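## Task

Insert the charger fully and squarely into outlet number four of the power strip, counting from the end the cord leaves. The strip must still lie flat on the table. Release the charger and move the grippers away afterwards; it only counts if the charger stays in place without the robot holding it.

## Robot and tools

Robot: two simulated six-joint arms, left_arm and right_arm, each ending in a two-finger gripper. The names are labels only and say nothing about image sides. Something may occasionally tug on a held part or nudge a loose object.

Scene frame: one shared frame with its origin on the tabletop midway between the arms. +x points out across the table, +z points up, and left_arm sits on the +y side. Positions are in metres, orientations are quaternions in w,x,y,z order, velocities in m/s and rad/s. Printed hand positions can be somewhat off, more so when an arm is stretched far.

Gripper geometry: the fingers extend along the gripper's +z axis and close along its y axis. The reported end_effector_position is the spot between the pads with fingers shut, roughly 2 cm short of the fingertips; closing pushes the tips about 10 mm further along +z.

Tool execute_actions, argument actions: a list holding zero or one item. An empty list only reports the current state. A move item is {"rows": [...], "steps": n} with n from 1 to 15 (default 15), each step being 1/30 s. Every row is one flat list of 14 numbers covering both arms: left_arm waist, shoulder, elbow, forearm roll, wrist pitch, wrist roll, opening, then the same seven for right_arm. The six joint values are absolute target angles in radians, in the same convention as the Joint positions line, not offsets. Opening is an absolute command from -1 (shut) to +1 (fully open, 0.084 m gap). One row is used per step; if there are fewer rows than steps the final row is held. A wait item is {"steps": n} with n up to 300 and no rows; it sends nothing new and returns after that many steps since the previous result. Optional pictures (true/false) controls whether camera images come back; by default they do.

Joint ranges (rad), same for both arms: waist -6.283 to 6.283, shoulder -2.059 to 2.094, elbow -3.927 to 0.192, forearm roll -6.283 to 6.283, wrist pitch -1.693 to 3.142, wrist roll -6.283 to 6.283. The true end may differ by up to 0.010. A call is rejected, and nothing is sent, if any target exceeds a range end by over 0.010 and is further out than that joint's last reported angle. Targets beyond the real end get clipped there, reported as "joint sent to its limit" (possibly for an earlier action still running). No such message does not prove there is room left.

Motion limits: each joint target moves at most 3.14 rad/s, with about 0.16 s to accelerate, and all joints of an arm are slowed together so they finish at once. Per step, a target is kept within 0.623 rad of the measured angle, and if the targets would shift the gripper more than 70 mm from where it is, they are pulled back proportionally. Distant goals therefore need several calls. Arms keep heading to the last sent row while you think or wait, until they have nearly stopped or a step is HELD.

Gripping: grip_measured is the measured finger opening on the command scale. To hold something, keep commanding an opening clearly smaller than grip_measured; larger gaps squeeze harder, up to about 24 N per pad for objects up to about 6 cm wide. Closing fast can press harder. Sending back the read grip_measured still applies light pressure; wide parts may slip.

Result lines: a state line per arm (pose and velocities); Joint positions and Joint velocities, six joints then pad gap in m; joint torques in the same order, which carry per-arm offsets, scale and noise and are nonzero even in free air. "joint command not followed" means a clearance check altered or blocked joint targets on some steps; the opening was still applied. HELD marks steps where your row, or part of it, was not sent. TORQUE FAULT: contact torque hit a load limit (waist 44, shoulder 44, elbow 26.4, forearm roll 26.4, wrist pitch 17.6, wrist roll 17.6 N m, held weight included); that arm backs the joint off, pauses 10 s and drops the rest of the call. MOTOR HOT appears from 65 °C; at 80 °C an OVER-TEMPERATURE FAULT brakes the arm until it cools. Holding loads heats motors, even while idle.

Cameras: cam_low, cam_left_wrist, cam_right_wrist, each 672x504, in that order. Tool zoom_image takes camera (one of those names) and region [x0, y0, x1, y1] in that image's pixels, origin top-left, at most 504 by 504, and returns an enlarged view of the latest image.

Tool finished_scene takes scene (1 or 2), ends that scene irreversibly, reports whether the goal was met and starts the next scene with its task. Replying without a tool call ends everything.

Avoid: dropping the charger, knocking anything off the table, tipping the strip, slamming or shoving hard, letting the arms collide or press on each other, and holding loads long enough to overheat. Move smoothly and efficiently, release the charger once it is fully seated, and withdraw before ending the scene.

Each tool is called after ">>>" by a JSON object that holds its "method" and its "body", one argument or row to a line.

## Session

>>> {"method": "execute_actions", "body": {
  "actions": []
}}

Scene clock: 0.00 s of 4500.00 s.
left_arm: end_effector_position=(+0.6560, +0.3222, +0.1462) grip_measured=+1.00 end_effector_quat_wxyz=(-0.051, +0.499, +0.845, -0.184) end_effector_velocity=(-0.000, +0.000, -0.000) end_effector_angular_velocity=(+0.000, +0.002, -0.000) | right_arm: end_effector_position=(+0.1085, +0.2705, +0.1974) grip_measured=+1.00 end_effector_quat_wxyz=(-0.393, +0.178, +0.900, +0.061) end_effector_velocity=(-0.001, +0.001, +0.000) end_effector_angular_velocity=(+0.001, -0.001, +0.001)
Joint positions: left_arm=[-0.103  1.054 -2.51  -0.28   1.721 -2.129  0.084] | right_arm=[ 1.039  0.933 -2.257  0.809  1.505 -1.809  0.084]
Joint velocities: left_arm=[ 0.     0.001  0.     0.001  0.001  0.    -0.   ] | right_arm=[ 0.002 -0.     0.    -0.    -0.002  0.    -0.   ]
Joint torques (N m, as the arm reports them, + toward a larger angle): no reading

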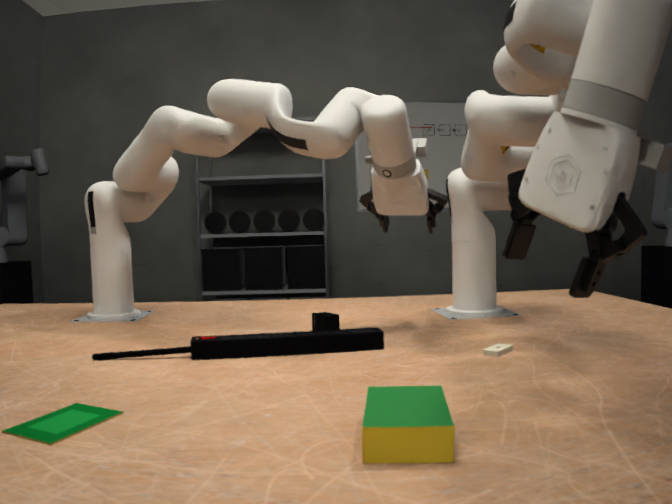

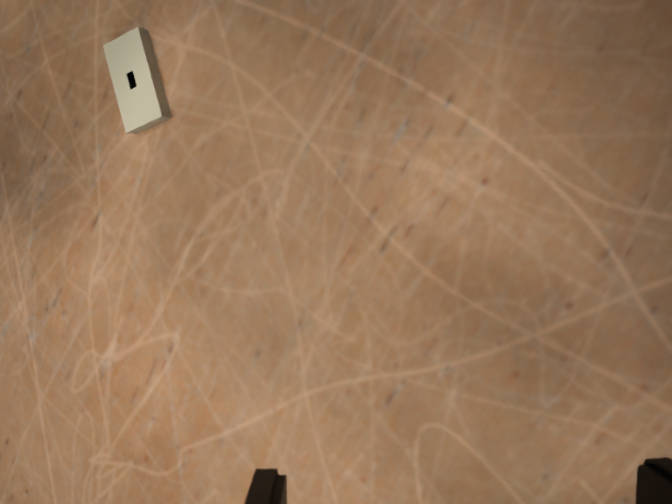

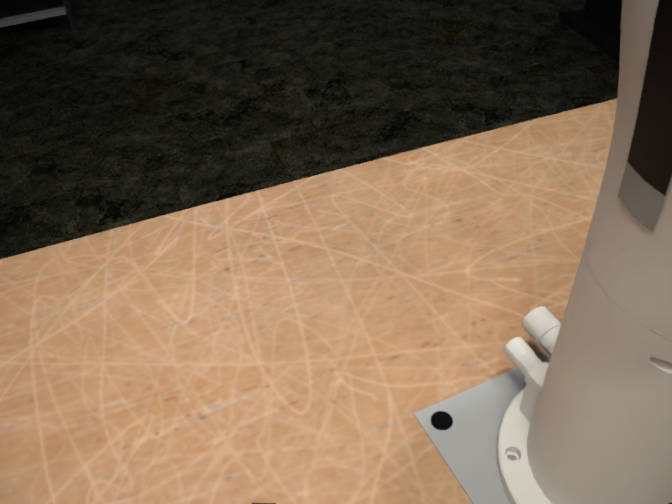

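>>> {"method": "execute_actions", "body": {
  "actions": [
    {"rows":[[0.2,-0.287,-1.05,0,1.337,-1.5,1,0.757,0.209,-1.608,0,1.399,-0.776,1]]}
  ],
  "pictures": false
}}

>>> {"method": "execute_actions", "body": {
  "actions": [
    {"steps":45}
  ]
}}

Scene clock: 6.23 s of 4500.00 s.
left_arm: end_effector_position=(+0.6523, +0.4573, +0.2431) grip_measured=+1.00 end_effector_quat_wxyz=(+0.019, +0.569, +0.819, -0.075) end_effector_velocity=(-0.132, +0.250, +0.259) end_effector_angular_velocity=(+0.291, -0.451, -0.299) | right_arm: end_effector_position=(+0.2320, +0.1543, +0.2411) grip_measured=+1.00 end_effector_quat_wxyz=(-0.217, +0.408, +0.887, +0.004) end_effector_velocity=(+0.240, -0.300, +0.110) end_effector_angular_velocity=(-0.783, -0.613, -1.141)
Joint positions: left_arm=[ 0.052  0.657 -2.112 -0.138  1.525 -1.809  0.084] | right_arm=[ 0.897  0.581 -1.934  0.433  1.452 -1.417  0.084]
Joint velocities: left_arm=[ 0.304 -1.115  1.101  0.281 -0.383  0.63   0.   ] | right_arm=[-0.285 -0.76   0.662 -0.882 -0.107  1.106 -0.   ]
Joint torques (N m, as the arm reports them, + toward a larger angle): left_arm=[  0.09 -36.45 -21.39   0.73  -1.52  -0.42] | right_arm=[  0.77 -29.03 -12.97  -0.1   -1.35   0.04]
Steps of this call (steps 1 to 90: nothing new was sent; then 2.73 s passed at rest; steps 91 to 105: all 15 steps of this action). Readings (joint positions):
91: left_arm=[-0.103 1.054 -2.510 -0.280 1.721 -2.129] | right_arm=[1.038 0.933 -2.257 0.808 1.505 -1.808]
92: left_arm=[-0.102 1.051 -2.505 -0.278 1.718 -2.124] | right_arm=[1.037 0.929 -2.252 0.804 1.504 -1.803]
94: left_arm=[-0.086 1.014 -2.459 -0.260 1.692 -2.082] | right_arm=[1.023 0.891 -2.206 0.762 1.497 -1.760]
98: left_arm=[-0.026 0.891 -2.347 -0.210 1.625 -1.973] | right_arm=[0.967 0.769 -2.097 0.643 1.478 -1.643]
105: the state above

Scene clock: 7.73 s of 4500.00 s.
left_arm: end_effector_position=(+0.4138, +0.5248, +0.2995) grip_measured=+1.00 end_effector_quat_wxyz=(-0.000, +0.639, +0.769, -0.000) end_effector_velocity=(-0.000, +0.000, +0.000) end_effector_angular_velocity=(+0.000, -0.000, -0.000) | right_arm: end_effector_position=(+0.3289, -0.0104, +0.3005) grip_measured=+1.00 end_effector_quat_wxyz=(+0.000, +0.707, +0.707, -0.000) end_effector_velocity=(+0.000, -0.000, +0.001) end_effector_angular_velocity=(+0.002, -0.002, -0.000)
Joint positions: left_arm=[ 0.2   -0.287 -1.05  -0.     1.337 -1.5    0.084] | right_arm=[ 0.757  0.209 -1.608  0.     1.399 -0.776  0.084]
Joint velocities: left_arm=[ 0.    -0.001  0.001 -0.     0.     0.     0.   ] | right_arm=[-0.001 -0.002 -0.    -0.    -0.001 -0.    -0.   ]
Joint torques (N m, as the arm reports them, + toward a larger angle): left_arm=[  1.27 -15.13 -22.46   0.87  -1.54  -0.36] | right_arm=[ -0.02 -23.24 -13.19  -0.21  -1.7   -0.12]
Steps of this call (steps 1 to 45: the robot went on to your last target). Readings (joint positions):
1: left_arm=[0.062 0.619 -2.074 -0.128 1.513 -1.789] | right_arm=[0.887 0.556 -1.912 0.403 1.448 -1.379]
2: left_arm=[0.072 0.581 -2.036 -0.119 1.501 -1.769] | right_arm=[0.878 0.531 -1.890 0.374 1.445 -1.340]
4: left_arm=[0.090 0.501 -1.956 -0.103 1.478 -1.732] | right_arm=[0.859 0.482 -1.847 0.317 1.438 -1.255]
8: left_arm=[0.120 0.332 -1.788 -0.075 1.440 -1.668] | right_arm=[0.822 0.383 -1.760 0.202 1.424 -1.081]
45: the state above
All arms were judged still, so your last target was given up. Only a new action makes them travel on or press farther. Fingers that are still opening or closing keep moving.

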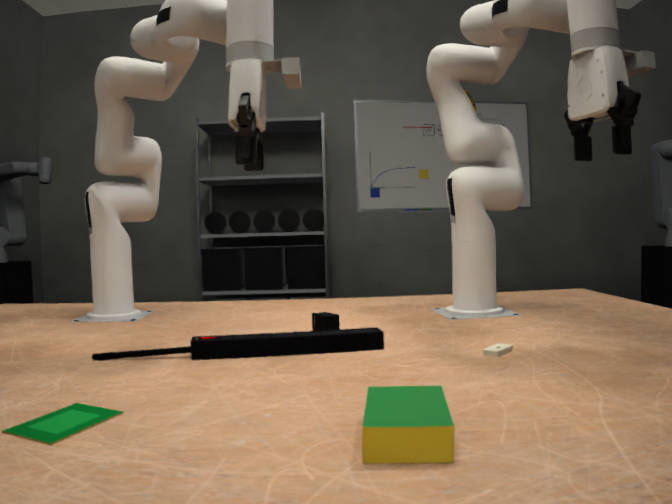

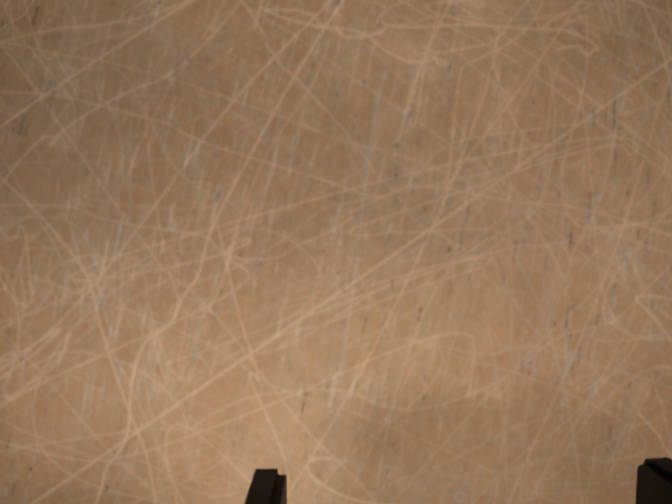

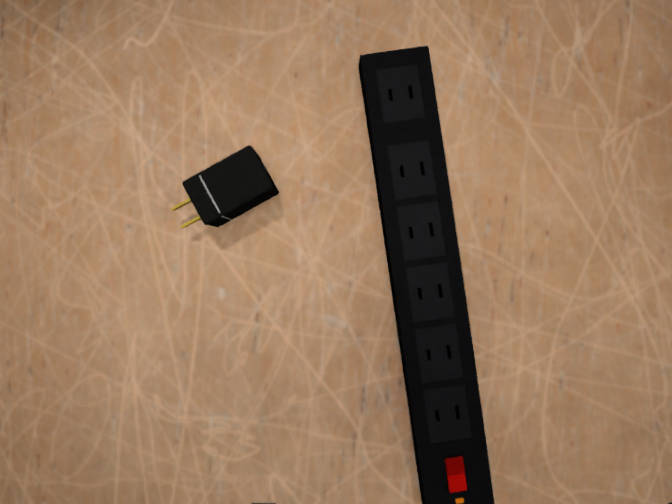

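>>> {"method": "zoom_image", "body": {
  "camera": "cam_right_wrist",
  "region": [160, 130, 300, 250]
}}

Region (160, 130, 300, 250) of cam_right_wrist's 672x504 image, scaled by 3.600, with more detail than that image has; it fills the top 432 rows of this view, and the rest is white.

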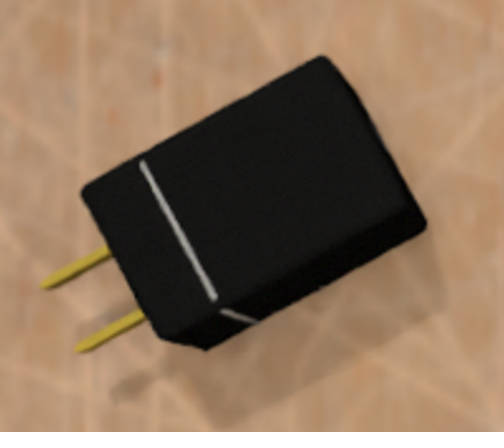

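>>> {"method": "execute_actions", "body": {
  "actions": [
    {"rows":[[-0.1,-0.2,-1.0,-0.6,1.2825,-3.0,1,0.0,-0.287,-1.05,0,1.337,-0.776,1]]}
  ],
  "pictures": false
}}

>>> {"method": "execute_actions", "body": {
  "actions": [
    {"steps":10}
  ],
  "pictures": false
}}

>>> {"method": "execute_actions", "body": {
  "actions": [
    {"rows":[[-0.646,0.2166,-0.8828,-0.7847,1.2825,-3.7479,0.8,0.0,-0.287,-1.05,0,1.337,-0.776,1]]}
  ],
  "pictures": false
}}

>>> {"method": "execute_actions", "body": {
  "actions": [
    {"steps":30}
  ]
}}

Scene clock: 41.03 s of 4500.00 s.
left_arm: end_effector_position=(+0.4371, +0.3573, +0.2814) grip_measured=+1.00 end_effector_quat_wxyz=(+0.078, +0.421, +0.886, -0.179) end_effector_velocity=(+0.005, -0.361, -0.005) end_effector_angular_velocity=(-0.821, +0.890, +1.803) | right_arm: end_effector_position=(+0.3769, -0.1782, +0.3089) grip_measured=+1.00 end_effector_quat_wxyz=(+0.000, +0.812, +0.584, +0.000) end_effector_velocity=(+0.045, -0.398, +0.002) end_effector_angular_velocity=(-0.000, +0.001, -0.788)
Joint positions: left_arm=[-0.004 -0.228 -1.016 -0.407  1.3   -2.084  0.084] | right_arm=[ 0.433 -0.014 -1.357 -0.     1.371 -0.776  0.084]
Joint velocities: left_arm=[-0.45   0.13   0.076 -0.898 -0.082 -2.093 -0.   ] | right_arm=[-0.788 -0.494  0.556  0.    -0.061 -0.    -0.   ]
Joint torques (N m, as the arm reports them, + toward a larger angle): left_arm=[  0.92 -17.37 -22.28   1.08  -1.27  -0.69] | right_arm=[ -0.01 -19.27 -12.72  -0.21  -1.41  -0.2 ]
Steps of this call (steps 1 to 90: nothing new was sent; then 29.80 s passed at rest; steps 91 to 105: all 15 steps of this action). Readings (joint positions):
91: left_arm=[0.200 -0.287 -1.050 -0.000 1.337 -1.500] | right_arm=[0.757 0.209 -1.608 0.000 1.399 -0.776]
92: left_arm=[0.198 -0.287 -1.050 -0.004 1.337 -1.505] | right_arm=[0.754 0.206 -1.604 0.000 1.398 -0.776]
94: left_arm=[0.179 -0.281 -1.047 -0.047 1.332 -1.551] | right_arm=[0.719 0.176 -1.567 0.001 1.394 -0.776]
98: left_arm=[0.106 -0.260 -1.034 -0.187 1.320 -1.707] | right_arm=[0.612 0.099 -1.485 -0.000 1.385 -0.776]
105: the state above

Scene clock: 41.37 s of 4500.00 s.
left_arm: end_effector_position=(+0.4348, +0.2856, +0.2832) grip_measured=+1.00 end_effector_quat_wxyz=(-0.010, +0.048, +0.959, -0.278) end_effector_velocity=(-0.002, -0.043, +0.005) end_effector_angular_velocity=(-0.045, +0.767, +1.186) | right_arm: end_effector_position=(+0.3709, -0.3105, +0.3055) grip_measured=+1.00 end_effector_quat_wxyz=(+0.000, +0.884, +0.468, +0.000) end_effector_velocity=(-0.080, -0.387, -0.024) end_effector_angular_velocity=(+0.001, -0.001, -0.851)
Joint positions: left_arm=[-0.095 -0.201 -1.001 -0.59   1.283 -2.889  0.084] | right_arm=[ 0.16  -0.186 -1.164 -0.     1.35  -0.776  0.084]
Joint velocities: left_arm=[-0.054  0.015  0.008 -0.119 -0.013 -1.409  0.   ] | right_arm=[-0.851 -0.536  0.603  0.    -0.069  0.     0.   ]
Joint torques (N m, as the arm reports them, + toward a larger angle): left_arm=[  2.19 -17.65 -22.23   0.74  -1.25   0.94] | right_arm=[ -0.11 -15.61 -12.87  -0.16  -1.88  -0.21]
Steps of this call (steps 1 to 10: the robot went on to your last target). Readings (joint positions):
1: left_arm=[-0.019 -0.223 -1.013 -0.437 1.297 -2.157] | right_arm=[0.407 -0.031 -1.339 -0.000 1.369 -0.776]
2: left_arm=[-0.033 -0.219 -1.011 -0.466 1.295 -2.238] | right_arm=[0.380 -0.047 -1.320 -0.000 1.367 -0.776]
4: left_arm=[-0.059 -0.212 -1.007 -0.517 1.290 -2.414] | right_arm=[0.326 -0.081 -1.282 -0.000 1.363 -0.776]
8: left_arm=[-0.090 -0.203 -1.002 -0.578 1.285 -2.765] | right_arm=[0.216 -0.151 -1.204 -0.000 1.354 -0.776]
10: the state above

Scene clock: 41.87 s of 4500.00 s.
left_arm: end_effector_position=(+0.3545, +0.1666, +0.1847) grip_measured=+0.80 end_effector_quat_wxyz=(-0.239, -0.090, +0.934, -0.250) end_effector_velocity=(-0.247, -0.223, -0.213) end_effector_angular_velocity=(+0.436, +1.166, +0.251) | right_arm: end_effector_position=(+0.3499, -0.3787, +0.2995) grip_measured=+1.00 end_effector_quat_wxyz=(-0.000, +0.918, +0.397, -0.000) end_effector_velocity=(-0.002, -0.004, -0.001) end_effector_angular_velocity=(-0.001, +0.001, -0.009)
Joint positions: left_arm=[-0.38   0.015 -0.94  -0.693  1.283 -3.333  0.077] | right_arm=[ 0.002 -0.286 -1.051  0.     1.337 -0.776  0.084]
Joint velocities: left_arm=[-0.646  0.491  0.138 -0.223 -0.    -1.004  0.   ] | right_arm=[-0.009 -0.005  0.006 -0.001  0.     0.    -0.   ]
Joint torques (N m, as the arm reports them, + toward a larger angle): left_arm=[ -0.3  -21.27 -19.92   0.52  -0.47  -0.32] | right_arm=[ -0.27 -13.2  -13.3   -0.26  -1.66  -0.16]
Steps of this call (steps 1 to 15: all 15 steps of this action). Readings (joint positions):
1: left_arm=[-0.097 -0.201 -1.001 -0.594 1.283 -2.928] | right_arm=[0.131 -0.204 -1.143 -0.000 1.347 -0.776]
2: left_arm=[-0.101 -0.198 -1.000 -0.597 1.283 -2.954] | right_arm=[0.103 -0.222 -1.123 -0.000 1.345 -0.776]
4: left_arm=[-0.138 -0.172 -0.997 -0.610 1.281 -2.998] | right_arm=[0.050 -0.255 -1.086 -0.000 1.341 -0.776]
8: left_arm=[-0.230 -0.099 -0.971 -0.641 1.283 -3.105] | right_arm=[0.009 -0.281 -1.057 -0.000 1.338 -0.776]
15: the state above

Scene clock: 42.87 s of 4500.00 s.
left_arm: end_effector_position=(+0.2352, +0.0991, +0.1026) grip_measured=+0.80 end_effector_quat_wxyz=(-0.410, -0.221, +0.879, -0.103) end_effector_velocity=(-0.001, -0.001, -0.001) end_effector_angular_velocity=(+0.001, +0.001, -0.003) | right_arm: end_effector_position=(+0.3497, -0.3794, +0.2996) grip_measured=+1.00 end_effector_quat_wxyz=(+0.000, +0.918, +0.396, -0.000) end_effector_velocity=(-0.000, -0.001, +0.000) end_effector_angular_velocity=(+0.000, -0.001, -0.001)
Joint positions: left_arm=[-0.646  0.216 -0.883 -0.785  1.282 -3.748  0.077] | right_arm=[ 0.    -0.287 -1.05   0.     1.337 -0.776  0.084]
Joint velocities: left_arm=[-0.004  0.002  0.     0.    -0.001  0.    -0.   ] | right_arm=[-0.002 -0.001  0.     0.     0.    -0.     0.   ]
Joint torques (N m, as the arm reports them, + toward a larger angle): left_arm=[  1.11 -22.95 -17.28   0.31  -0.19  -0.32] | right_arm=[ -0.06 -13.32 -13.27  -0.24  -1.69  -0.23]
Steps of this call (steps 1 to 30: the robot went on to your last target). Readings (joint positions):
1: left_arm=[-0.402 0.031 -0.935 -0.700 1.283 -3.366] | right_arm=[0.001 -0.286 -1.051 0.000 1.337 -0.776]
2: left_arm=[-0.423 0.047 -0.931 -0.708 1.283 -3.400] | right_arm=[0.001 -0.286 -1.050 0.000 1.337 -0.776]
4: left_arm=[-0.466 0.080 -0.921 -0.723 1.283 -3.467] | right_arm=[0.001 -0.287 -1.050 0.000 1.337 -0.776]
8: left_arm=[-0.553 0.146 -0.903 -0.753 1.283 -3.603] | right_arm=[0.000 -0.287 -1.050 0.000 1.337 -0.776]
30: the state above

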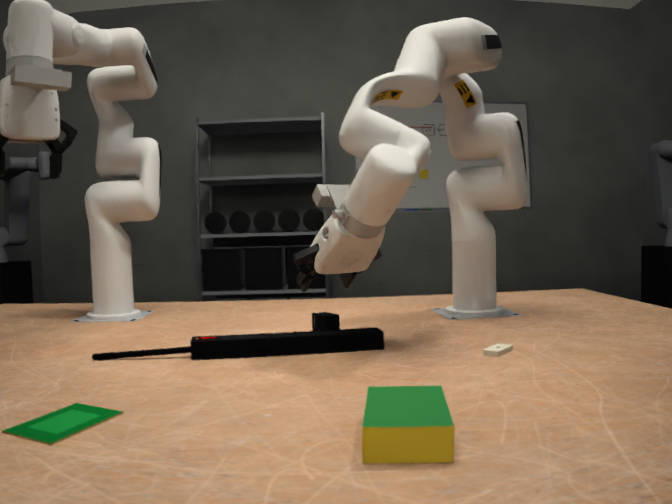

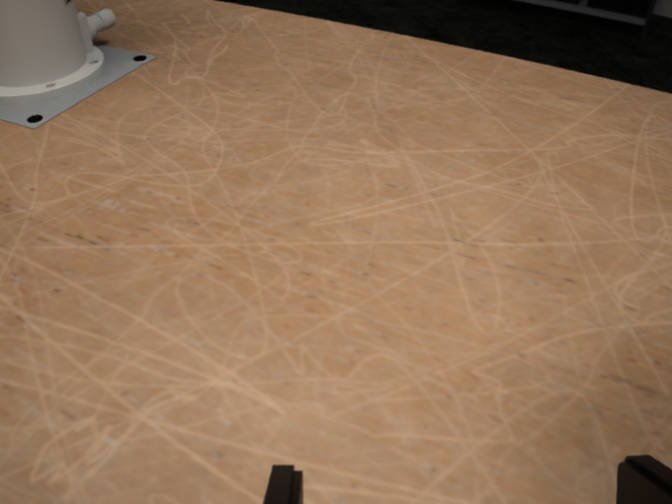

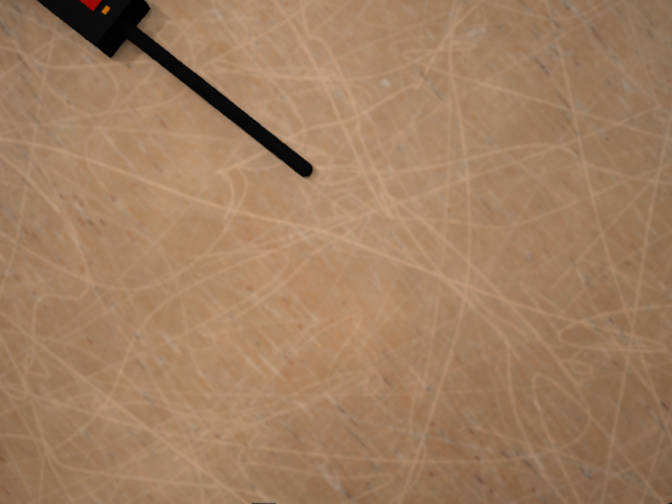

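>>> {"method": "execute_actions", "body": {
  "actions": [
    {"rows":[[-0.646,0.2355,-0.8842,-0.7893,1.2704,-3.7345,0.6,0.0,-0.287,-1.05,0,1.337,-0.776,1],[-0.646,0.2544,-0.8856,-0.7939,1.2583,-3.721,0.6,0.0,-0.287,-1.05,0,1.337,-0.776,1],[-0.646,0.2733,-0.887,-0.7985,1.2461,-3.7076,0.6,0.0,-0.287,-1.05,0,1.337,-0.776,1],[-0.646,0.2922,-0.8884,-0.8031,1.234,-3.6941,0.6,0.0,-0.287,-1.05,0,1.337,-0.776,1],[-0.646,0.3111,-0.8898,-0.8077,1.2219,-3.6807,0.6,0.0,-0.287,-1.05,0,1.337,-0.776,1],[-0.646,0.33,-0.8912,-0.8124,1.2098,-3.6673,0.6,0.0,-0.287,-1.05,0,1.337,-0.776,1],[-0.646,0.349,-0.8926,-0.817,1.1977,-3.6538,0.6,0.0,-0.287,-1.05,0,1.337,-0.776,1],[-0.646,0.3679,-0.894,-0.8216,1.1855,-3.6404,0.6,0.0,-0.287,-1.05,0,1.337,-0.776,1],[-0.646,0.3773,-0.8947,-0.8239,1.1795,-3.6337,0.6,0.0,-0.287,-1.05,0,1.337,-0.776,1],[-0.646,0.3868,-0.8954,-0.8262,1.1734,-3.6269,0.6,0.0,-0.287,-1.05,0,1.337,-0.776,1],[-0.646,0.3962,-0.8961,-0.8285,1.1674,-3.6202,0.6,0.0,-0.287,-1.05,0,1.337,-0.776,1],[-0.646,0.4057,-0.8968,-0.8308,1.1613,-3.6135,0.6,0.0,-0.287,-1.05,0,1.337,-0.776,1]]}
  ],
  "pictures": false
}}

>>> {"method": "execute_actions", "body": {
  "actions": [
    {"steps":12}
  ]
}}

Scene clock: 57.23 s of 4500.00 s.
left_arm: end_effector_position=(+0.2375, +0.1051, +0.0337) grip_measured=+0.59 end_effector_quat_wxyz=(-0.411, -0.222, +0.878, -0.102) end_effector_velocity=(-0.001, +0.012, -0.075) end_effector_angular_velocity=(+0.006, -0.004, -0.002) | right_arm: end_effector_position=(+0.3497, -0.3794, +0.2996) grip_measured=+1.00 end_effector_quat_wxyz=(+0.000, +0.918, +0.396, -0.000) end_effector_velocity=(-0.000, +0.000, +0.000) end_effector_angular_velocity=(+0.000, -0.000, +0.001)
Joint positions: left_arm=[-0.646  0.392 -0.894 -0.827  1.172 -3.625  0.069] | right_arm=[ 0.    -0.287 -1.05  -0.     1.337 -0.776  0.084]
Joint velocities: left_arm=[ 0.002  0.188 -0.014 -0.046 -0.121  0.136 -0.   ] | right_arm=[ 0.    -0.001 -0.001  0.     0.001 -0.001  0.   ]
Joint torques (N m, as the arm reports them, + toward a larger angle): left_arm=[  1.09 -29.03 -16.6    0.33  -0.04  -0.56] | right_arm=[ -0.07 -13.45 -13.29  -0.12  -1.76  -0.19]
Steps of this call (steps 1 to 15: the robot went on to your last target; steps 16 to 90: nothing new was sent; then 10.87 s passed at rest; steps 91 to 105: all 15 steps of this action). Readings (joint positions):
91: left_arm=[-0.646 0.217 -0.883 -0.785 1.282 -3.748] | right_arm=[-0.000 -0.287 -1.050 0.000 1.337 -0.776]
92: left_arm=[-0.646 0.219 -0.883 -0.785 1.281 -3.746] | right_arm=[-0.000 -0.287 -1.050 -0.000 1.337 -0.776]
94: left_arm=[-0.646 0.233 -0.886 -0.789 1.270 -3.734] | right_arm=[0.000 -0.287 -1.050 -0.000 1.337 -0.776]
98: left_arm=[-0.646 0.294 -0.888 -0.804 1.233 -3.693] | right_arm=[0.000 -0.287 -1.050 0.000 1.337 -0.776]
105: the state above

Scene clock: 57.63 s of 4500.00 s.
left_arm: end_effector_position=(+0.2385, +0.1054, +0.0286) grip_measured=+0.59 end_effector_quat_wxyz=(-0.410, -0.221, +0.879, -0.103) end_effector_velocity=(-0.001, +0.001, -0.002) end_effector_angular_velocity=(+0.002, +0.004, +0.000) | right_arm: end_effector_position=(+0.3497, -0.3794, +0.2996) grip_measured=+1.00 end_effector_quat_wxyz=(+0.000, +0.918, +0.396, -0.000) end_effector_velocity=(+0.000, +0.000, +0.001) end_effector_angular_velocity=(+0.000, -0.002, +0.001)
Joint positions: left_arm=[-0.646  0.405 -0.897 -0.831  1.161 -3.614  0.069] | right_arm=[ 0.    -0.287 -1.05  -0.     1.337 -0.776  0.084]
Joint velocities: left_arm=[ 0.     0.004  0.001 -0.001 -0.     0.002  0.   ] | right_arm=[ 0.001 -0.001 -0.001 -0.     0.001 -0.    -0.   ]
Joint torques (N m, as the arm reports them, + toward a larger angle): left_arm=[  0.85 -24.51 -14.95   0.65  -0.02  -0.29] | right_arm=[ -0.01 -13.33 -13.29  -0.24  -1.63  -0.19]
Steps of this call (steps 1 to 12: the robot went on to your last target). Readings (joint positions):
1: left_arm=[-0.646 0.397 -0.895 -0.828 1.168 -3.621] | right_arm=[0.000 -0.287 -1.050 -0.000 1.337 -0.776]
2: left_arm=[-0.646 0.400 -0.895 -0.829 1.166 -3.619] | right_arm=[0.000 -0.287 -1.050 -0.000 1.337 -0.776]
4: left_arm=[-0.646 0.403 -0.897 -0.830 1.163 -3.616] | right_arm=[-0.000 -0.287 -1.050 0.000 1.337 -0.776]
8: left_arm=[-0.646 0.404 -0.897 -0.831 1.162 -3.614] | right_arm=[0.000 -0.287 -1.050 -0.000 1.337 -0.776]
12: the state above

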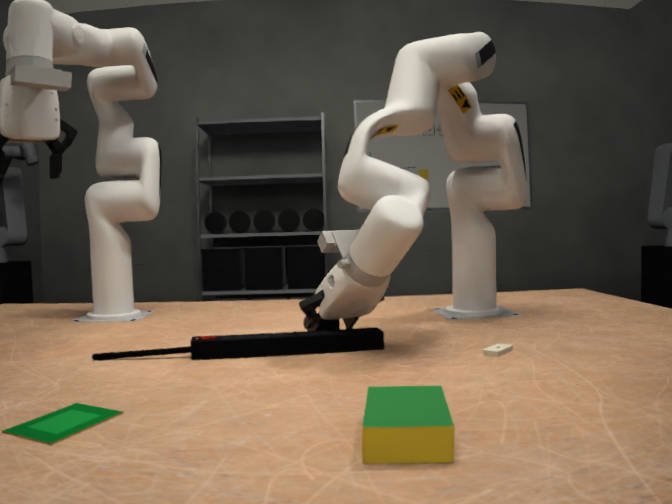

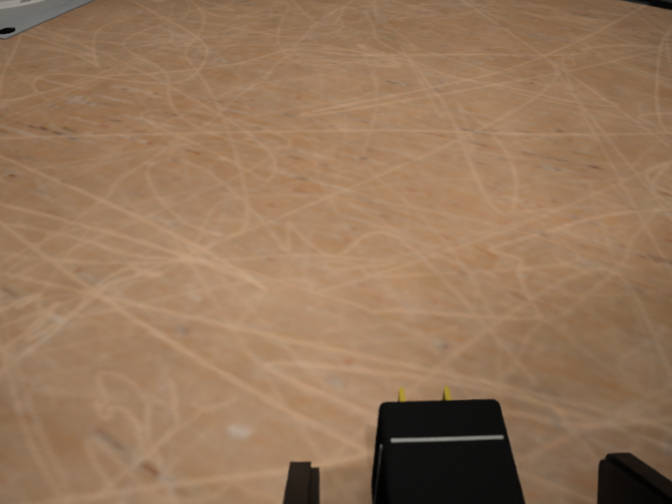

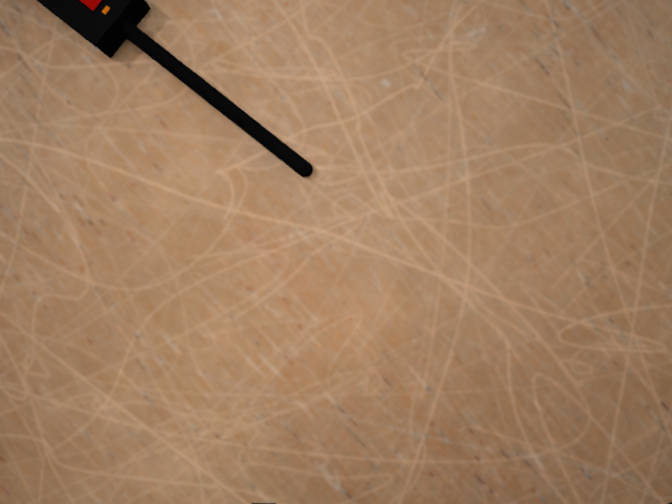

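>>> {"method": "execute_actions", "body": {
  "actions": [
    {"rows":[[-0.6508,0.4139,-0.9108,-0.8325,1.1635,-3.6198,0.5,0.0,-0.287,-1.05,0,1.337,-0.776,1],[-0.6508,0.4139,-0.9108,-0.8325,1.1635,-3.6198,0.4,0.0,-0.287,-1.05,0,1.337,-0.776,1],[-0.6508,0.4139,-0.9108,-0.8325,1.1635,-3.6198,0.3,0.0,-0.287,-1.05,0,1.337,-0.776,1],[-0.6508,0.4139,-0.9108,-0.8325,1.1635,-3.6198,0.2,0.0,-0.287,-1.05,0,1.337,-0.776,1],[-0.6508,0.4139,-0.9108,-0.8325,1.1635,-3.6198,0.1,0.0,-0.287,-1.05,0,1.337,-0.776,1],[-0.6508,0.4139,-0.9108,-0.8325,1.1635,-3.6198,0.0,0.0,-0.287,-1.05,0,1.337,-0.776,1],[-0.6508,0.4139,-0.9108,-0.8325,1.1635,-3.6198,-0.1,0.0,-0.287,-1.05,0,1.337,-0.776,1],[-0.6508,0.4139,-0.9108,-0.8325,1.1635,-3.6198,-0.15,0.0,-0.287,-1.05,0,1.337,-0.776,1],[-0.6508,0.4139,-0.9108,-0.8325,1.1635,-3.6198,-0.2,0.0,-0.287,-1.05,0,1.337,-0.776,1],[-0.6508,0.4139,-0.9108,-0.8325,1.1635,-3.6198,-0.25,0.0,-0.287,-1.05,0,1.337,-0.776,1],[-0.6508,0.4139,-0.9108,-0.8325,1.1635,-3.6198,-0.3,0.0,-0.287,-1.05,0,1.337,-0.776,1],[-0.6508,0.4139,-0.9108,-0.8325,1.1635,-3.6198,-0.35,0.0,-0.287,-1.05,0,1.337,-0.776,1],[-0.6508,0.4139,-0.9108,-0.8325,1.1635,-3.6198,-0.4,0.0,-0.287,-1.05,0,1.337,-0.776,1],[-0.6508,0.4139,-0.9108,-0.8325,1.1635,-3.6198,-0.5,0.0,-0.287,-1.05,0,1.337,-0.776,1],[-0.6508,0.4139,-0.9108,-0.8325,1.1635,-3.6198,-1,0.0,-0.287,-1.05,0,1.337,-0.776,1]]}
  ],
  "pictures": false
}}

>>> {"method": "execute_actions", "body": {
  "actions": [
    {"steps":10}
  ]
}}

Scene clock: 84.70 s of 4500.00 s.
left_arm: end_effector_position=(+0.2402, +0.1015, +0.0285) grip_measured=-0.33 end_effector_quat_wxyz=(-0.410, -0.221, +0.879, -0.103) end_effector_velocity=(+0.000, -0.000, +0.000) end_effector_angular_velocity=(-0.000, -0.001, +0.000) | right_arm: end_effector_position=(+0.3497, -0.3794, +0.2996) grip_measured=+1.00 end_effector_quat_wxyz=(+0.000, +0.918, +0.396, -0.000) end_effector_velocity=(-0.000, -0.000, -0.001) end_effector_angular_velocity=(+0.000, +0.001, -0.001)
Joint positions: left_arm=[-0.651  0.414 -0.911 -0.832  1.164 -3.62   0.03 ] | right_arm=[-0.    -0.287 -1.05  -0.     1.337 -0.776  0.084]
Joint velocities: left_arm=[-0.001  0.    -0.001 -0.    -0.001 -0.001  0.   ] | right_arm=[-0.     0.     0.001  0.    -0.     0.     0.   ]
Joint torques (N m, as the arm reports them, + toward a larger angle): left_arm=[  1.11 -24.81 -14.82   0.58  -0.14  -0.35] | right_arm=[ -0.16 -13.35 -13.28  -0.23  -1.65  -0.16]
Steps of this call (steps 1 to 30: the robot went on to your last target; steps 31 to 90: nothing new was sent; then 23.57 s passed at rest; steps 91 to 105: all 15 steps of this action). Readings (joint positions):
91: left_arm=[-0.646 0.406 -0.897 -0.831 1.161 -3.614] | right_arm=[0.000 -0.287 -1.050 0.000 1.337 -0.776]
92: left_arm=[-0.647 0.407 -0.899 -0.831 1.162 -3.615] | right_arm=[0.000 -0.287 -1.050 -0.000 1.337 -0.776]
94: left_arm=[-0.649 0.410 -0.905 -0.832 1.163 -3.617] | right_arm=[0.000 -0.287 -1.050 -0.000 1.337 -0.776]
98: left_arm=[-0.651 0.413 -0.910 -0.832 1.163 -3.619] | right_arm=[-0.000 -0.287 -1.050 0.000 1.337 -0.776]
105: the state above

Scene clock: 85.03 s of 4500.00 s.
left_arm: end_effector_position=(+0.2402, +0.1015, +0.0285) grip_measured=-0.33 end_effector_quat_wxyz=(-0.410, -0.221, +0.879, -0.103) end_effector_velocity=(-0.000, -0.000, +0.000) end_effector_angular_velocity=(+0.000, +0.001, +0.000) | right_arm: end_effector_position=(+0.3497, -0.3794, +0.2996) grip_measured=+1.00 end_effector_quat_wxyz=(+0.000, +0.918, +0.396, -0.000) end_effector_velocity=(-0.000, -0.000, +0.001) end_effector_angular_velocity=(-0.000, +0.000, -0.000)
Joint positions: left_arm=[-0.651  0.414 -0.911 -0.832  1.164 -3.62   0.03 ] | right_arm=[ 0.    -0.287 -1.05  -0.     1.337 -0.776  0.084]
Joint velocities: left_arm=[-0.  0. -0. -0.  0. -0.  0.] | right_arm=[-0.001 -0.001 -0.001 -0.     0.002 -0.     0.   ]
Joint torques (N m, as the arm reports them, + toward a larger angle): left_arm=[  0.83 -24.64 -14.89   0.53  -0.21  -0.34] | right_arm=[ -0.16 -13.45 -13.29  -0.19  -1.69  -0.2 ]
Steps of this call (steps 1 to 10: the robot went on to your last target). Readings (joint positions):
1: left_arm=[-0.651 0.414 -0.911 -0.832 1.164 -3.620] | right_arm=[-0.000 -0.287 -1.050 0.000 1.337 -0.776]
2: left_arm=[-0.651 0.414 -0.911 -0.832 1.164 -3.620] | right_arm=[-0.000 -0.287 -1.050 -0.000 1.337 -0.776]
4: left_arm=[-0.651 0.414 -0.911 -0.832 1.164 -3.620] | right_arm=[-0.000 -0.287 -1.050 -0.000 1.337 -0.776]
8: left_arm=[-0.651 0.414 -0.911 -0.832 1.164 -3.620] | right_arm=[0.000 -0.287 -1.050 0.000 1.337 -0.776]
10: the state above

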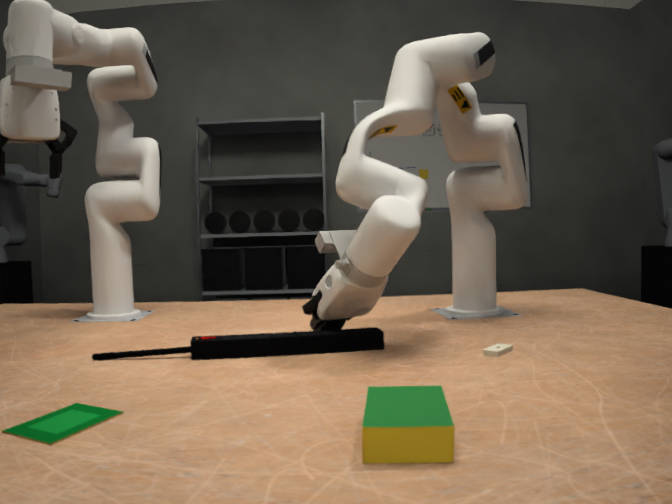

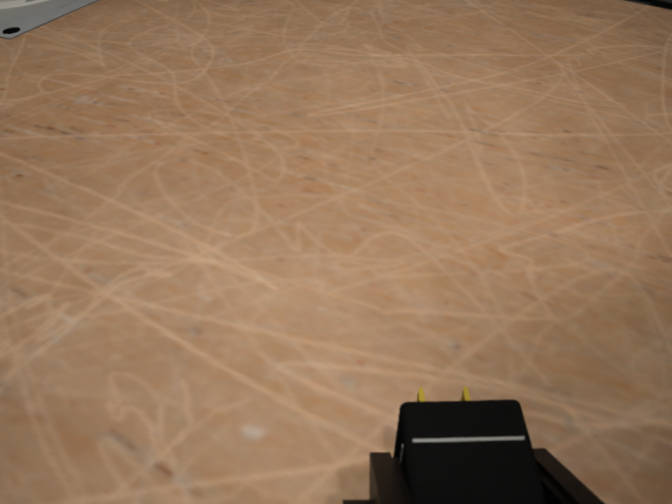

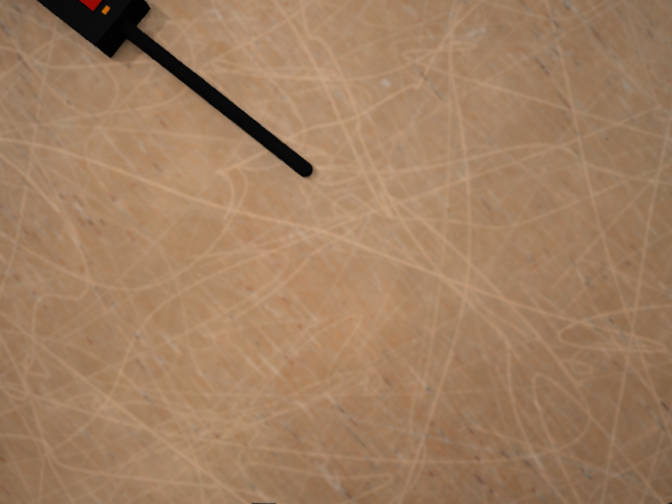

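>>> {"method": "execute_actions", "body": {
  "actions": [
    {"rows":[[-0.6508,0.405,-0.91,-0.83,1.169,-3.626,-1,0.0,-0.287,-1.05,0,1.337,-0.776,1],[-0.6508,0.39,-0.908,-0.827,1.179,-3.636,-1,0.0,-0.287,-1.05,0,1.337,-0.776,1],[-0.6508,0.37,-0.906,-0.825,1.19,-3.64,-1,0.0,-0.287,-1.05,0,1.337,-0.776,1],[-0.6508,0.34,-0.9,-0.825,1.19,-3.64,-1,0.0,-0.287,-1.05,0,1.337,-0.776,1],[-0.6508,0.30,-0.89,-0.825,1.19,-3.6,-1,0.0,-0.287,-1.05,0,1.337,-0.776,1],[-0.68,0.0,-0.8,-0.9,1.1,-3.0,-1,0.0,-0.287,-1.05,0,1.337,-0.776,1]]}
  ],
  "pictures": false
}}

>>> {"method": "execute_actions", "body": {
  "actions": [
    {"rows":[[-0.81,-0.2,-0.65,-1.402,0.415,-1.208,-1,0.0,-0.287,-1.05,0,1.337,-0.776,1]]}
  ],
  "pictures": false
}}

>>> {"method": "execute_actions", "body": {
  "actions": [
    {"steps":22}
  ],
  "pictures": false
}}

>>> {"method": "execute_actions", "body": {
  "actions": [
    {"rows":[[-0.81,-0.17,-0.645,-1.402,0.415,-1.208,-1,0.0,-0.287,-1.05,0,1.337,-0.776,1],[-0.81,-0.14,-0.64,-1.402,0.415,-1.208,-1,0.0,-0.287,-1.05,0,1.337,-0.776,1],[-0.81,-0.11,-0.635,-1.402,0.415,-1.208,-1,0.0,-0.287,-1.05,0,1.337,-0.776,1],[-0.81,-0.085,-0.63,-1.402,0.415,-1.208,-1,0.0,-0.287,-1.05,0,1.337,-0.776,1],[-0.81,-0.06,-0.625,-1.402,0.415,-1.208,-1,0.0,-0.287,-1.05,0,1.337,-0.776,1],[-0.81,-0.0354,-0.6196,-1.402,0.415,-1.208,-1,0.0,-0.287,-1.05,0,1.337,-0.776,1],[-0.81,-0.02,-0.6242,-1.427,0.414,-1.181,-1,0.0,-0.287,-1.05,0,1.337,-0.776,1],[-0.81,-0.0045,-0.6288,-1.452,0.413,-1.154,-1,0.0,-0.287,-1.05,0,1.337,-0.776,1],[-0.8105,0.011,-0.6333,-1.477,0.412,-1.127,-1,0.0,-0.287,-1.05,0,1.337,-0.776,1],[-0.8106,0.0265,-0.6379,-1.502,0.4115,-1.099,-1,0.0,-0.287,-1.05,0,1.337,-0.776,1],[-0.8107,0.0419,-0.6425,-1.5275,0.411,-1.0722,-1,0.0,-0.287,-1.05,0,1.337,-0.776,1]]}
  ],
  "pictures": false
}}

>>> {"method": "execute_actions", "body": {
  "actions": [
    {"steps":18}
  ]
}}

>>> {"method": "zoom_image", "body": {
  "camera": "cam_low",
  "region": [250, 270, 370, 360]
}}

>>> {"method": "zoom_image", "body": {
  "camera": "cam_left_wrist",
  "region": [360, 290, 528, 430]
}}

Scene clock: 141.07 s of 4500.00 s.
left_arm: end_effector_position=(+0.2634, +0.0746, +0.1299) grip_measured=-0.33 end_effector_quat_wxyz=(-0.274, +0.012, +0.924, -0.268) end_effector_velocity=(+0.054, -0.072, +0.298) end_effector_angular_velocity=(-1.383, -1.542, -1.045) | right_arm: end_effector_position=(+0.3497, -0.3794, +0.2996) grip_measured=+1.00 end_effector_quat_wxyz=(+0.000, +0.918, +0.396, -0.000) end_effector_velocity=(-0.000, -0.000, -0.000) end_effector_angular_velocity=(+0.000, +0.001, -0.001)
Joint positions: left_arm=[-0.672  0.09  -0.828 -0.88   1.124 -3.176  0.03 ] | right_arm=[ 0.    -0.287 -1.05   0.     1.337 -0.776  0.084]
Joint velocities: left_arm=[-0.089 -0.946  0.253 -0.202 -0.24   1.742  0.   ] | right_arm=[-0.001  0.     0.001  0.     0.     0.    -0.   ]
Joint torques (N m, as the arm reports them, + toward a larger angle): left_arm=[  1.88 -15.   -17.14   0.57  -0.49  -1.23] | right_arm=[  0.06 -13.4  -13.27  -0.21  -1.65  -0.26]
Steps of this call (steps 1 to 15: the robot went on to your last target; steps 16 to 90: nothing new was sent; then 52.53 s passed at rest; steps 91 to 105: all 15 steps of this action). Readings (joint positions):
91: left_arm=[-0.651 0.414 -0.911 -0.832 1.164 -3.620] | right_arm=[-0.000 -0.287 -1.050 -0.000 1.337 -0.776]
92: left_arm=[-0.651 0.413 -0.910 -0.832 1.164 -3.621] | right_arm=[-0.000 -0.287 -1.050 0.000 1.337 -0.776]
94: left_arm=[-0.651 0.403 -0.908 -0.830 1.171 -3.627] | right_arm=[-0.000 -0.287 -1.050 0.000 1.337 -0.776]
98: left_arm=[-0.652 0.329 -0.892 -0.830 1.181 -3.601] | right_arm=[0.000 -0.287 -1.050 0.000 1.337 -0.776]
105: the state above

Scene clock: 141.57 s of 4500.00 s.
left_arm: end_effector_position=(+0.3629, +0.0566, +0.2093) grip_measured=-0.33 end_effector_quat_wxyz=(+0.213, +0.300, +0.860, -0.354) end_effector_velocity=(+0.060, +0.051, +0.025) end_effector_angular_velocity=(+0.397, -2.158, -1.332) | right_arm: end_effector_position=(+0.3497, -0.3794, +0.2996) grip_measured=+1.00 end_effector_quat_wxyz=(+0.000, +0.918, +0.396, -0.000) end_effector_velocity=(-0.000, +0.000, -0.001) end_effector_angular_velocity=(-0.000, +0.003, +0.000)
Joint positions: left_arm=[-0.802 -0.188 -0.658 -1.372  0.459 -2.049  0.03 ] | right_arm=[ 0.    -0.287 -1.05   0.     1.337 -0.776  0.084]
Joint velocities: left_arm=[-0.082 -0.122  0.101 -0.319 -0.48   2.75  -0.   ] | right_arm=[ 0.     0.002 -0.001 -0.     0.001 -0.    -0.   ]
Joint torques (N m, as the arm reports them, + toward a larger angle): left_arm=[  2.11 -14.39 -21.81   2.14  -0.52  -0.55] | right_arm=[ -0.17 -13.5  -13.32  -0.24  -1.63  -0.19]
Steps of this call (steps 1 to 15: all 15 steps of this action). Readings (joint positions):
1: left_arm=[-0.674 0.061 -0.820 -0.886 1.117 -3.123] | right_arm=[-0.000 -0.287 -1.050 -0.000 1.337 -0.776]
2: left_arm=[-0.677 0.036 -0.813 -0.895 1.106 -3.074] | right_arm=[-0.000 -0.287 -1.050 -0.000 1.337 -0.776]
4: left_arm=[-0.690 -0.009 -0.789 -0.940 1.050 -2.968] | right_arm=[0.000 -0.287 -1.050 -0.000 1.337 -0.776]
8: left_arm=[-0.746 -0.099 -0.723 -1.152 0.778 -2.685] | right_arm=[0.000 -0.287 -1.050 -0.000 1.337 -0.776]
15: the state above

Scene clock: 142.30 s of 4500.00 s.
left_arm: end_effector_position=(+0.3685, +0.0612, +0.2125) grip_measured=-0.33 end_effector_quat_wxyz=(+0.349, +0.610, +0.674, -0.226) end_effector_velocity=(+0.000, -0.000, +0.000) end_effector_angular_velocity=(+0.001, -0.006, -0.004) | right_arm: end_effector_position=(+0.3497, -0.3794, +0.2996) grip_measured=+1.00 end_effector_quat_wxyz=(+0.000, +0.918, +0.396, -0.000) end_effector_velocity=(+0.000, +0.000, +0.000) end_effector_angular_velocity=(+0.000, -0.000, +0.001)
Joint positions: left_arm=[-0.81  -0.2   -0.65  -1.402  0.415 -1.209  0.03 ] | right_arm=[-0.    -0.287 -1.05   0.     1.337 -0.776  0.084]
Joint velocities: left_arm=[-0.001  0.    -0.001 -0.    -0.001  0.007 -0.   ] | right_arm=[ 0.001  0.001 -0.001  0.     0.    -0.    -0.   ]
Joint torques (N m, as the arm reports them, + toward a larger angle): left_arm=[  0.92 -16.5  -21.26   1.61  -1.02  -0.48] | right_arm=[  0.08 -13.28 -13.32  -0.15  -1.61  -0.17]
Steps of this call (steps 1 to 22: the robot went on to your last target). Readings (joint positions):
1: left_arm=[-0.805 -0.191 -0.655 -1.381 0.446 -1.957] | right_arm=[0.000 -0.287 -1.050 0.000 1.337 -0.776]
2: left_arm=[-0.806 -0.194 -0.653 -1.388 0.436 -1.865] | right_arm=[0.000 -0.287 -1.050 -0.000 1.337 -0.776]
4: left_arm=[-0.808 -0.196 -0.651 -1.395 0.425 -1.681] | right_arm=[-0.000 -0.287 -1.050 -0.000 1.337 -0.776]
8: left_arm=[-0.809 -0.199 -0.650 -1.400 0.417 -1.361] | right_arm=[-0.000 -0.287 -1.050 0.000 1.337 -0.776]
22: the state above

Scene clock: 142.80 s of 4500.00 s.
left_arm: end_effector_position=(+0.3487, +0.0802, +0.0994) grip_measured=-0.33 end_effector_quat_wxyz=(+0.259, +0.615, +0.710, -0.224) end_effector_velocity=(-0.004, +0.005, -0.074) end_effector_angular_velocity=(+0.026, +0.030, +0.001) | right_arm: end_effector_position=(+0.3497, -0.3794, +0.2996) grip_measured=+1.00 end_effector_quat_wxyz=(+0.000, +0.918, +0.396, -0.000) end_effector_velocity=(+0.000, +0.000, +0.001) end_effector_angular_velocity=(-0.000, -0.002, +0.000)
Joint positions: left_arm=[-0.811  0.026 -0.638 -1.505  0.412 -1.097  0.03 ] | right_arm=[-0.    -0.287 -1.05   0.     1.337 -0.776  0.084]
Joint velocities: left_arm=[-0.002  0.21  -0.048 -0.284 -0.008  0.306  0.   ] | right_arm=[ 0.    -0.001 -0.    -0.    -0.     0.     0.   ]
Joint torques (N m, as the arm reports them, + toward a larger angle): left_arm=[  0.87 -24.05 -19.32   1.96  -0.83  -0.68] | right_arm=[  0.05 -13.32 -13.17  -0.28  -1.66  -0.27]
Steps of this call (steps 1 to 15: all 15 steps of this action). Readings (joint positions):
1: left_arm=[-0.810 -0.200 -0.650 -1.402 0.415 -1.209] | right_arm=[-0.000 -0.287 -1.050 0.000 1.337 -0.776]
2: left_arm=[-0.810 -0.197 -0.650 -1.402 0.415 -1.208] | right_arm=[0.000 -0.287 -1.050 0.000 1.337 -0.776]
4: left_arm=[-0.810 -0.176 -0.649 -1.402 0.415 -1.208] | right_arm=[0.000 -0.287 -1.050 -0.000 1.337 -0.776]
8: left_arm=[-0.810 -0.088 -0.630 -1.403 0.415 -1.206] | right_arm=[-0.000 -0.287 -1.050 -0.000 1.337 -0.776]
15: the state above

Scene clock: 143.40 s of 4500.00 s.
left_arm: end_effector_position=(+0.3487, +0.0803, +0.0944) grip_measured=-0.33 end_effector_quat_wxyz=(+0.259, +0.615, +0.710, -0.224) end_effector_velocity=(-0.000, +0.000, -0.001) end_effector_angular_velocity=(+0.000, +0.002, +0.001) | right_arm: end_effector_position=(+0.3497, -0.3794, +0.2996) grip_measured=+1.00 end_effector_quat_wxyz=(+0.000, +0.918, +0.396, -0.000) end_effector_velocity=(-0.000, +0.000, -0.000) end_effector_angular_velocity=(+0.000, +0.000, -0.000)
Joint positions: left_arm=[-0.811  0.042 -0.643 -1.527  0.411 -1.072  0.03 ] | right_arm=[ 0.    -0.287 -1.05   0.     1.337 -0.776  0.084]
Joint velocities: left_arm=[ 0.001  0.001  0.    -0.001  0.001  0.     0.   ] | right_arm=[-0.     0.     0.001  0.    -0.     0.    -0.   ]
Joint torques (N m, as the arm reports them, + toward a larger angle): left_arm=[  1.05 -19.34 -17.99   1.52  -0.83  -0.42] | right_arm=[ -0.12 -13.42 -13.25  -0.29  -1.6   -0.18]
Steps of this call (steps 1 to 18: the robot went on to your last target). Readings (joint positions):
1: left_arm=[-0.811 0.032 -0.640 -1.513 0.411 -1.089] | right_arm=[-0.000 -0.287 -1.050 0.000 1.337 -0.776]
2: left_arm=[-0.811 0.035 -0.641 -1.518 0.411 -1.083] | right_arm=[-0.000 -0.287 -1.050 -0.000 1.337 -0.776]
4: left_arm=[-0.811 0.038 -0.642 -1.523 0.411 -1.077] | right_arm=[0.000 -0.287 -1.050 -0.000 1.337 -0.776]
8: left_arm=[-0.811 0.040 -0.643 -1.526 0.411 -1.073] | right_arm=[0.000 -0.287 -1.050 -0.000 1.337 -0.776]
18: the state above

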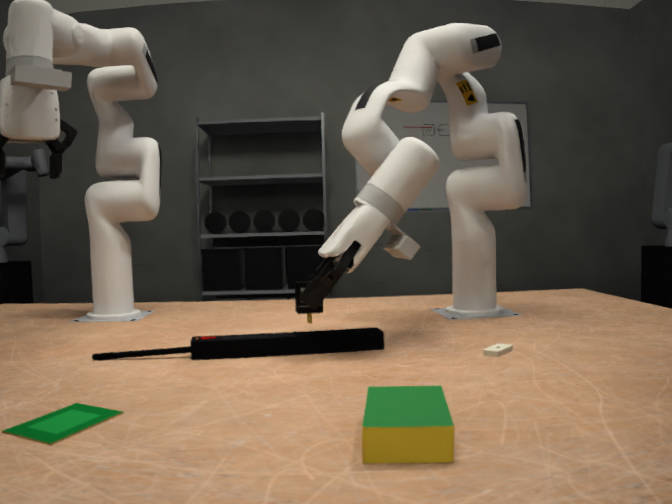

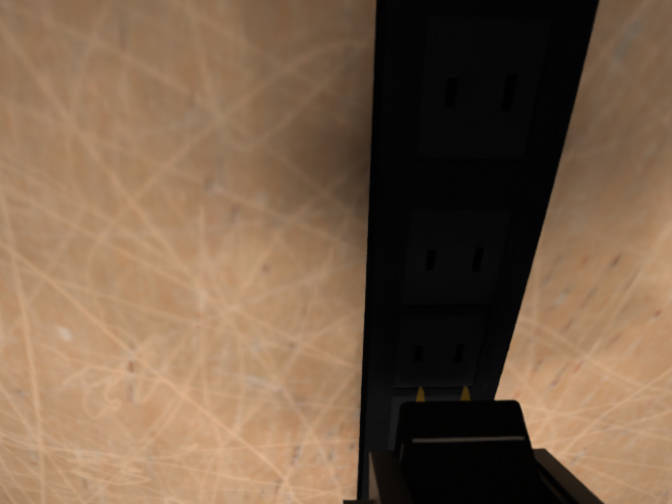

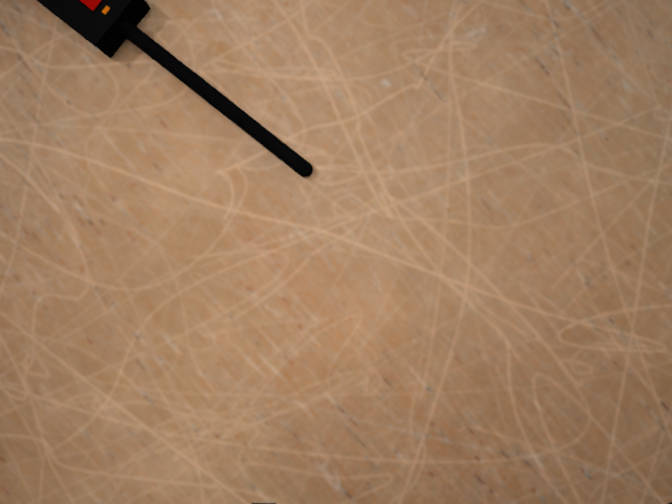

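Region (250, 270, 370, 360) of cam_low's 672x504 image, scaled by 4.200, with more detail than that image has; it fills the top 378 rows of this view, and the rest is white.

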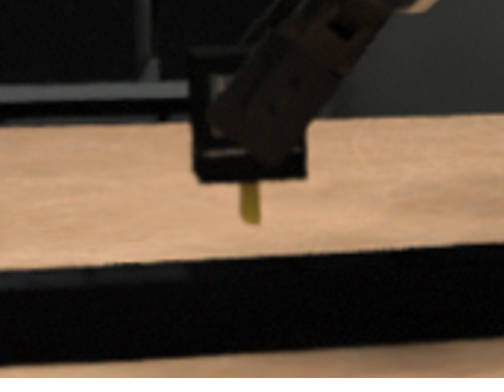

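Region (360, 290, 528, 430) of cam_left_wrist's 672x504 image, scaled by 3.000, with more detail than that image has.

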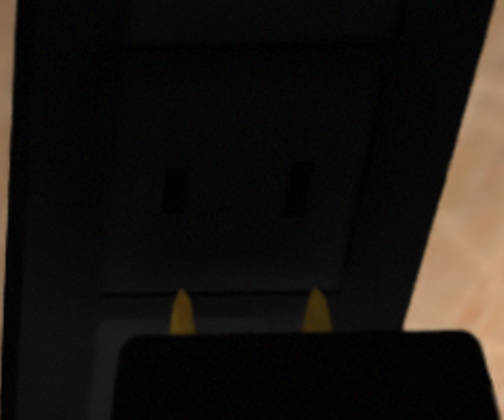

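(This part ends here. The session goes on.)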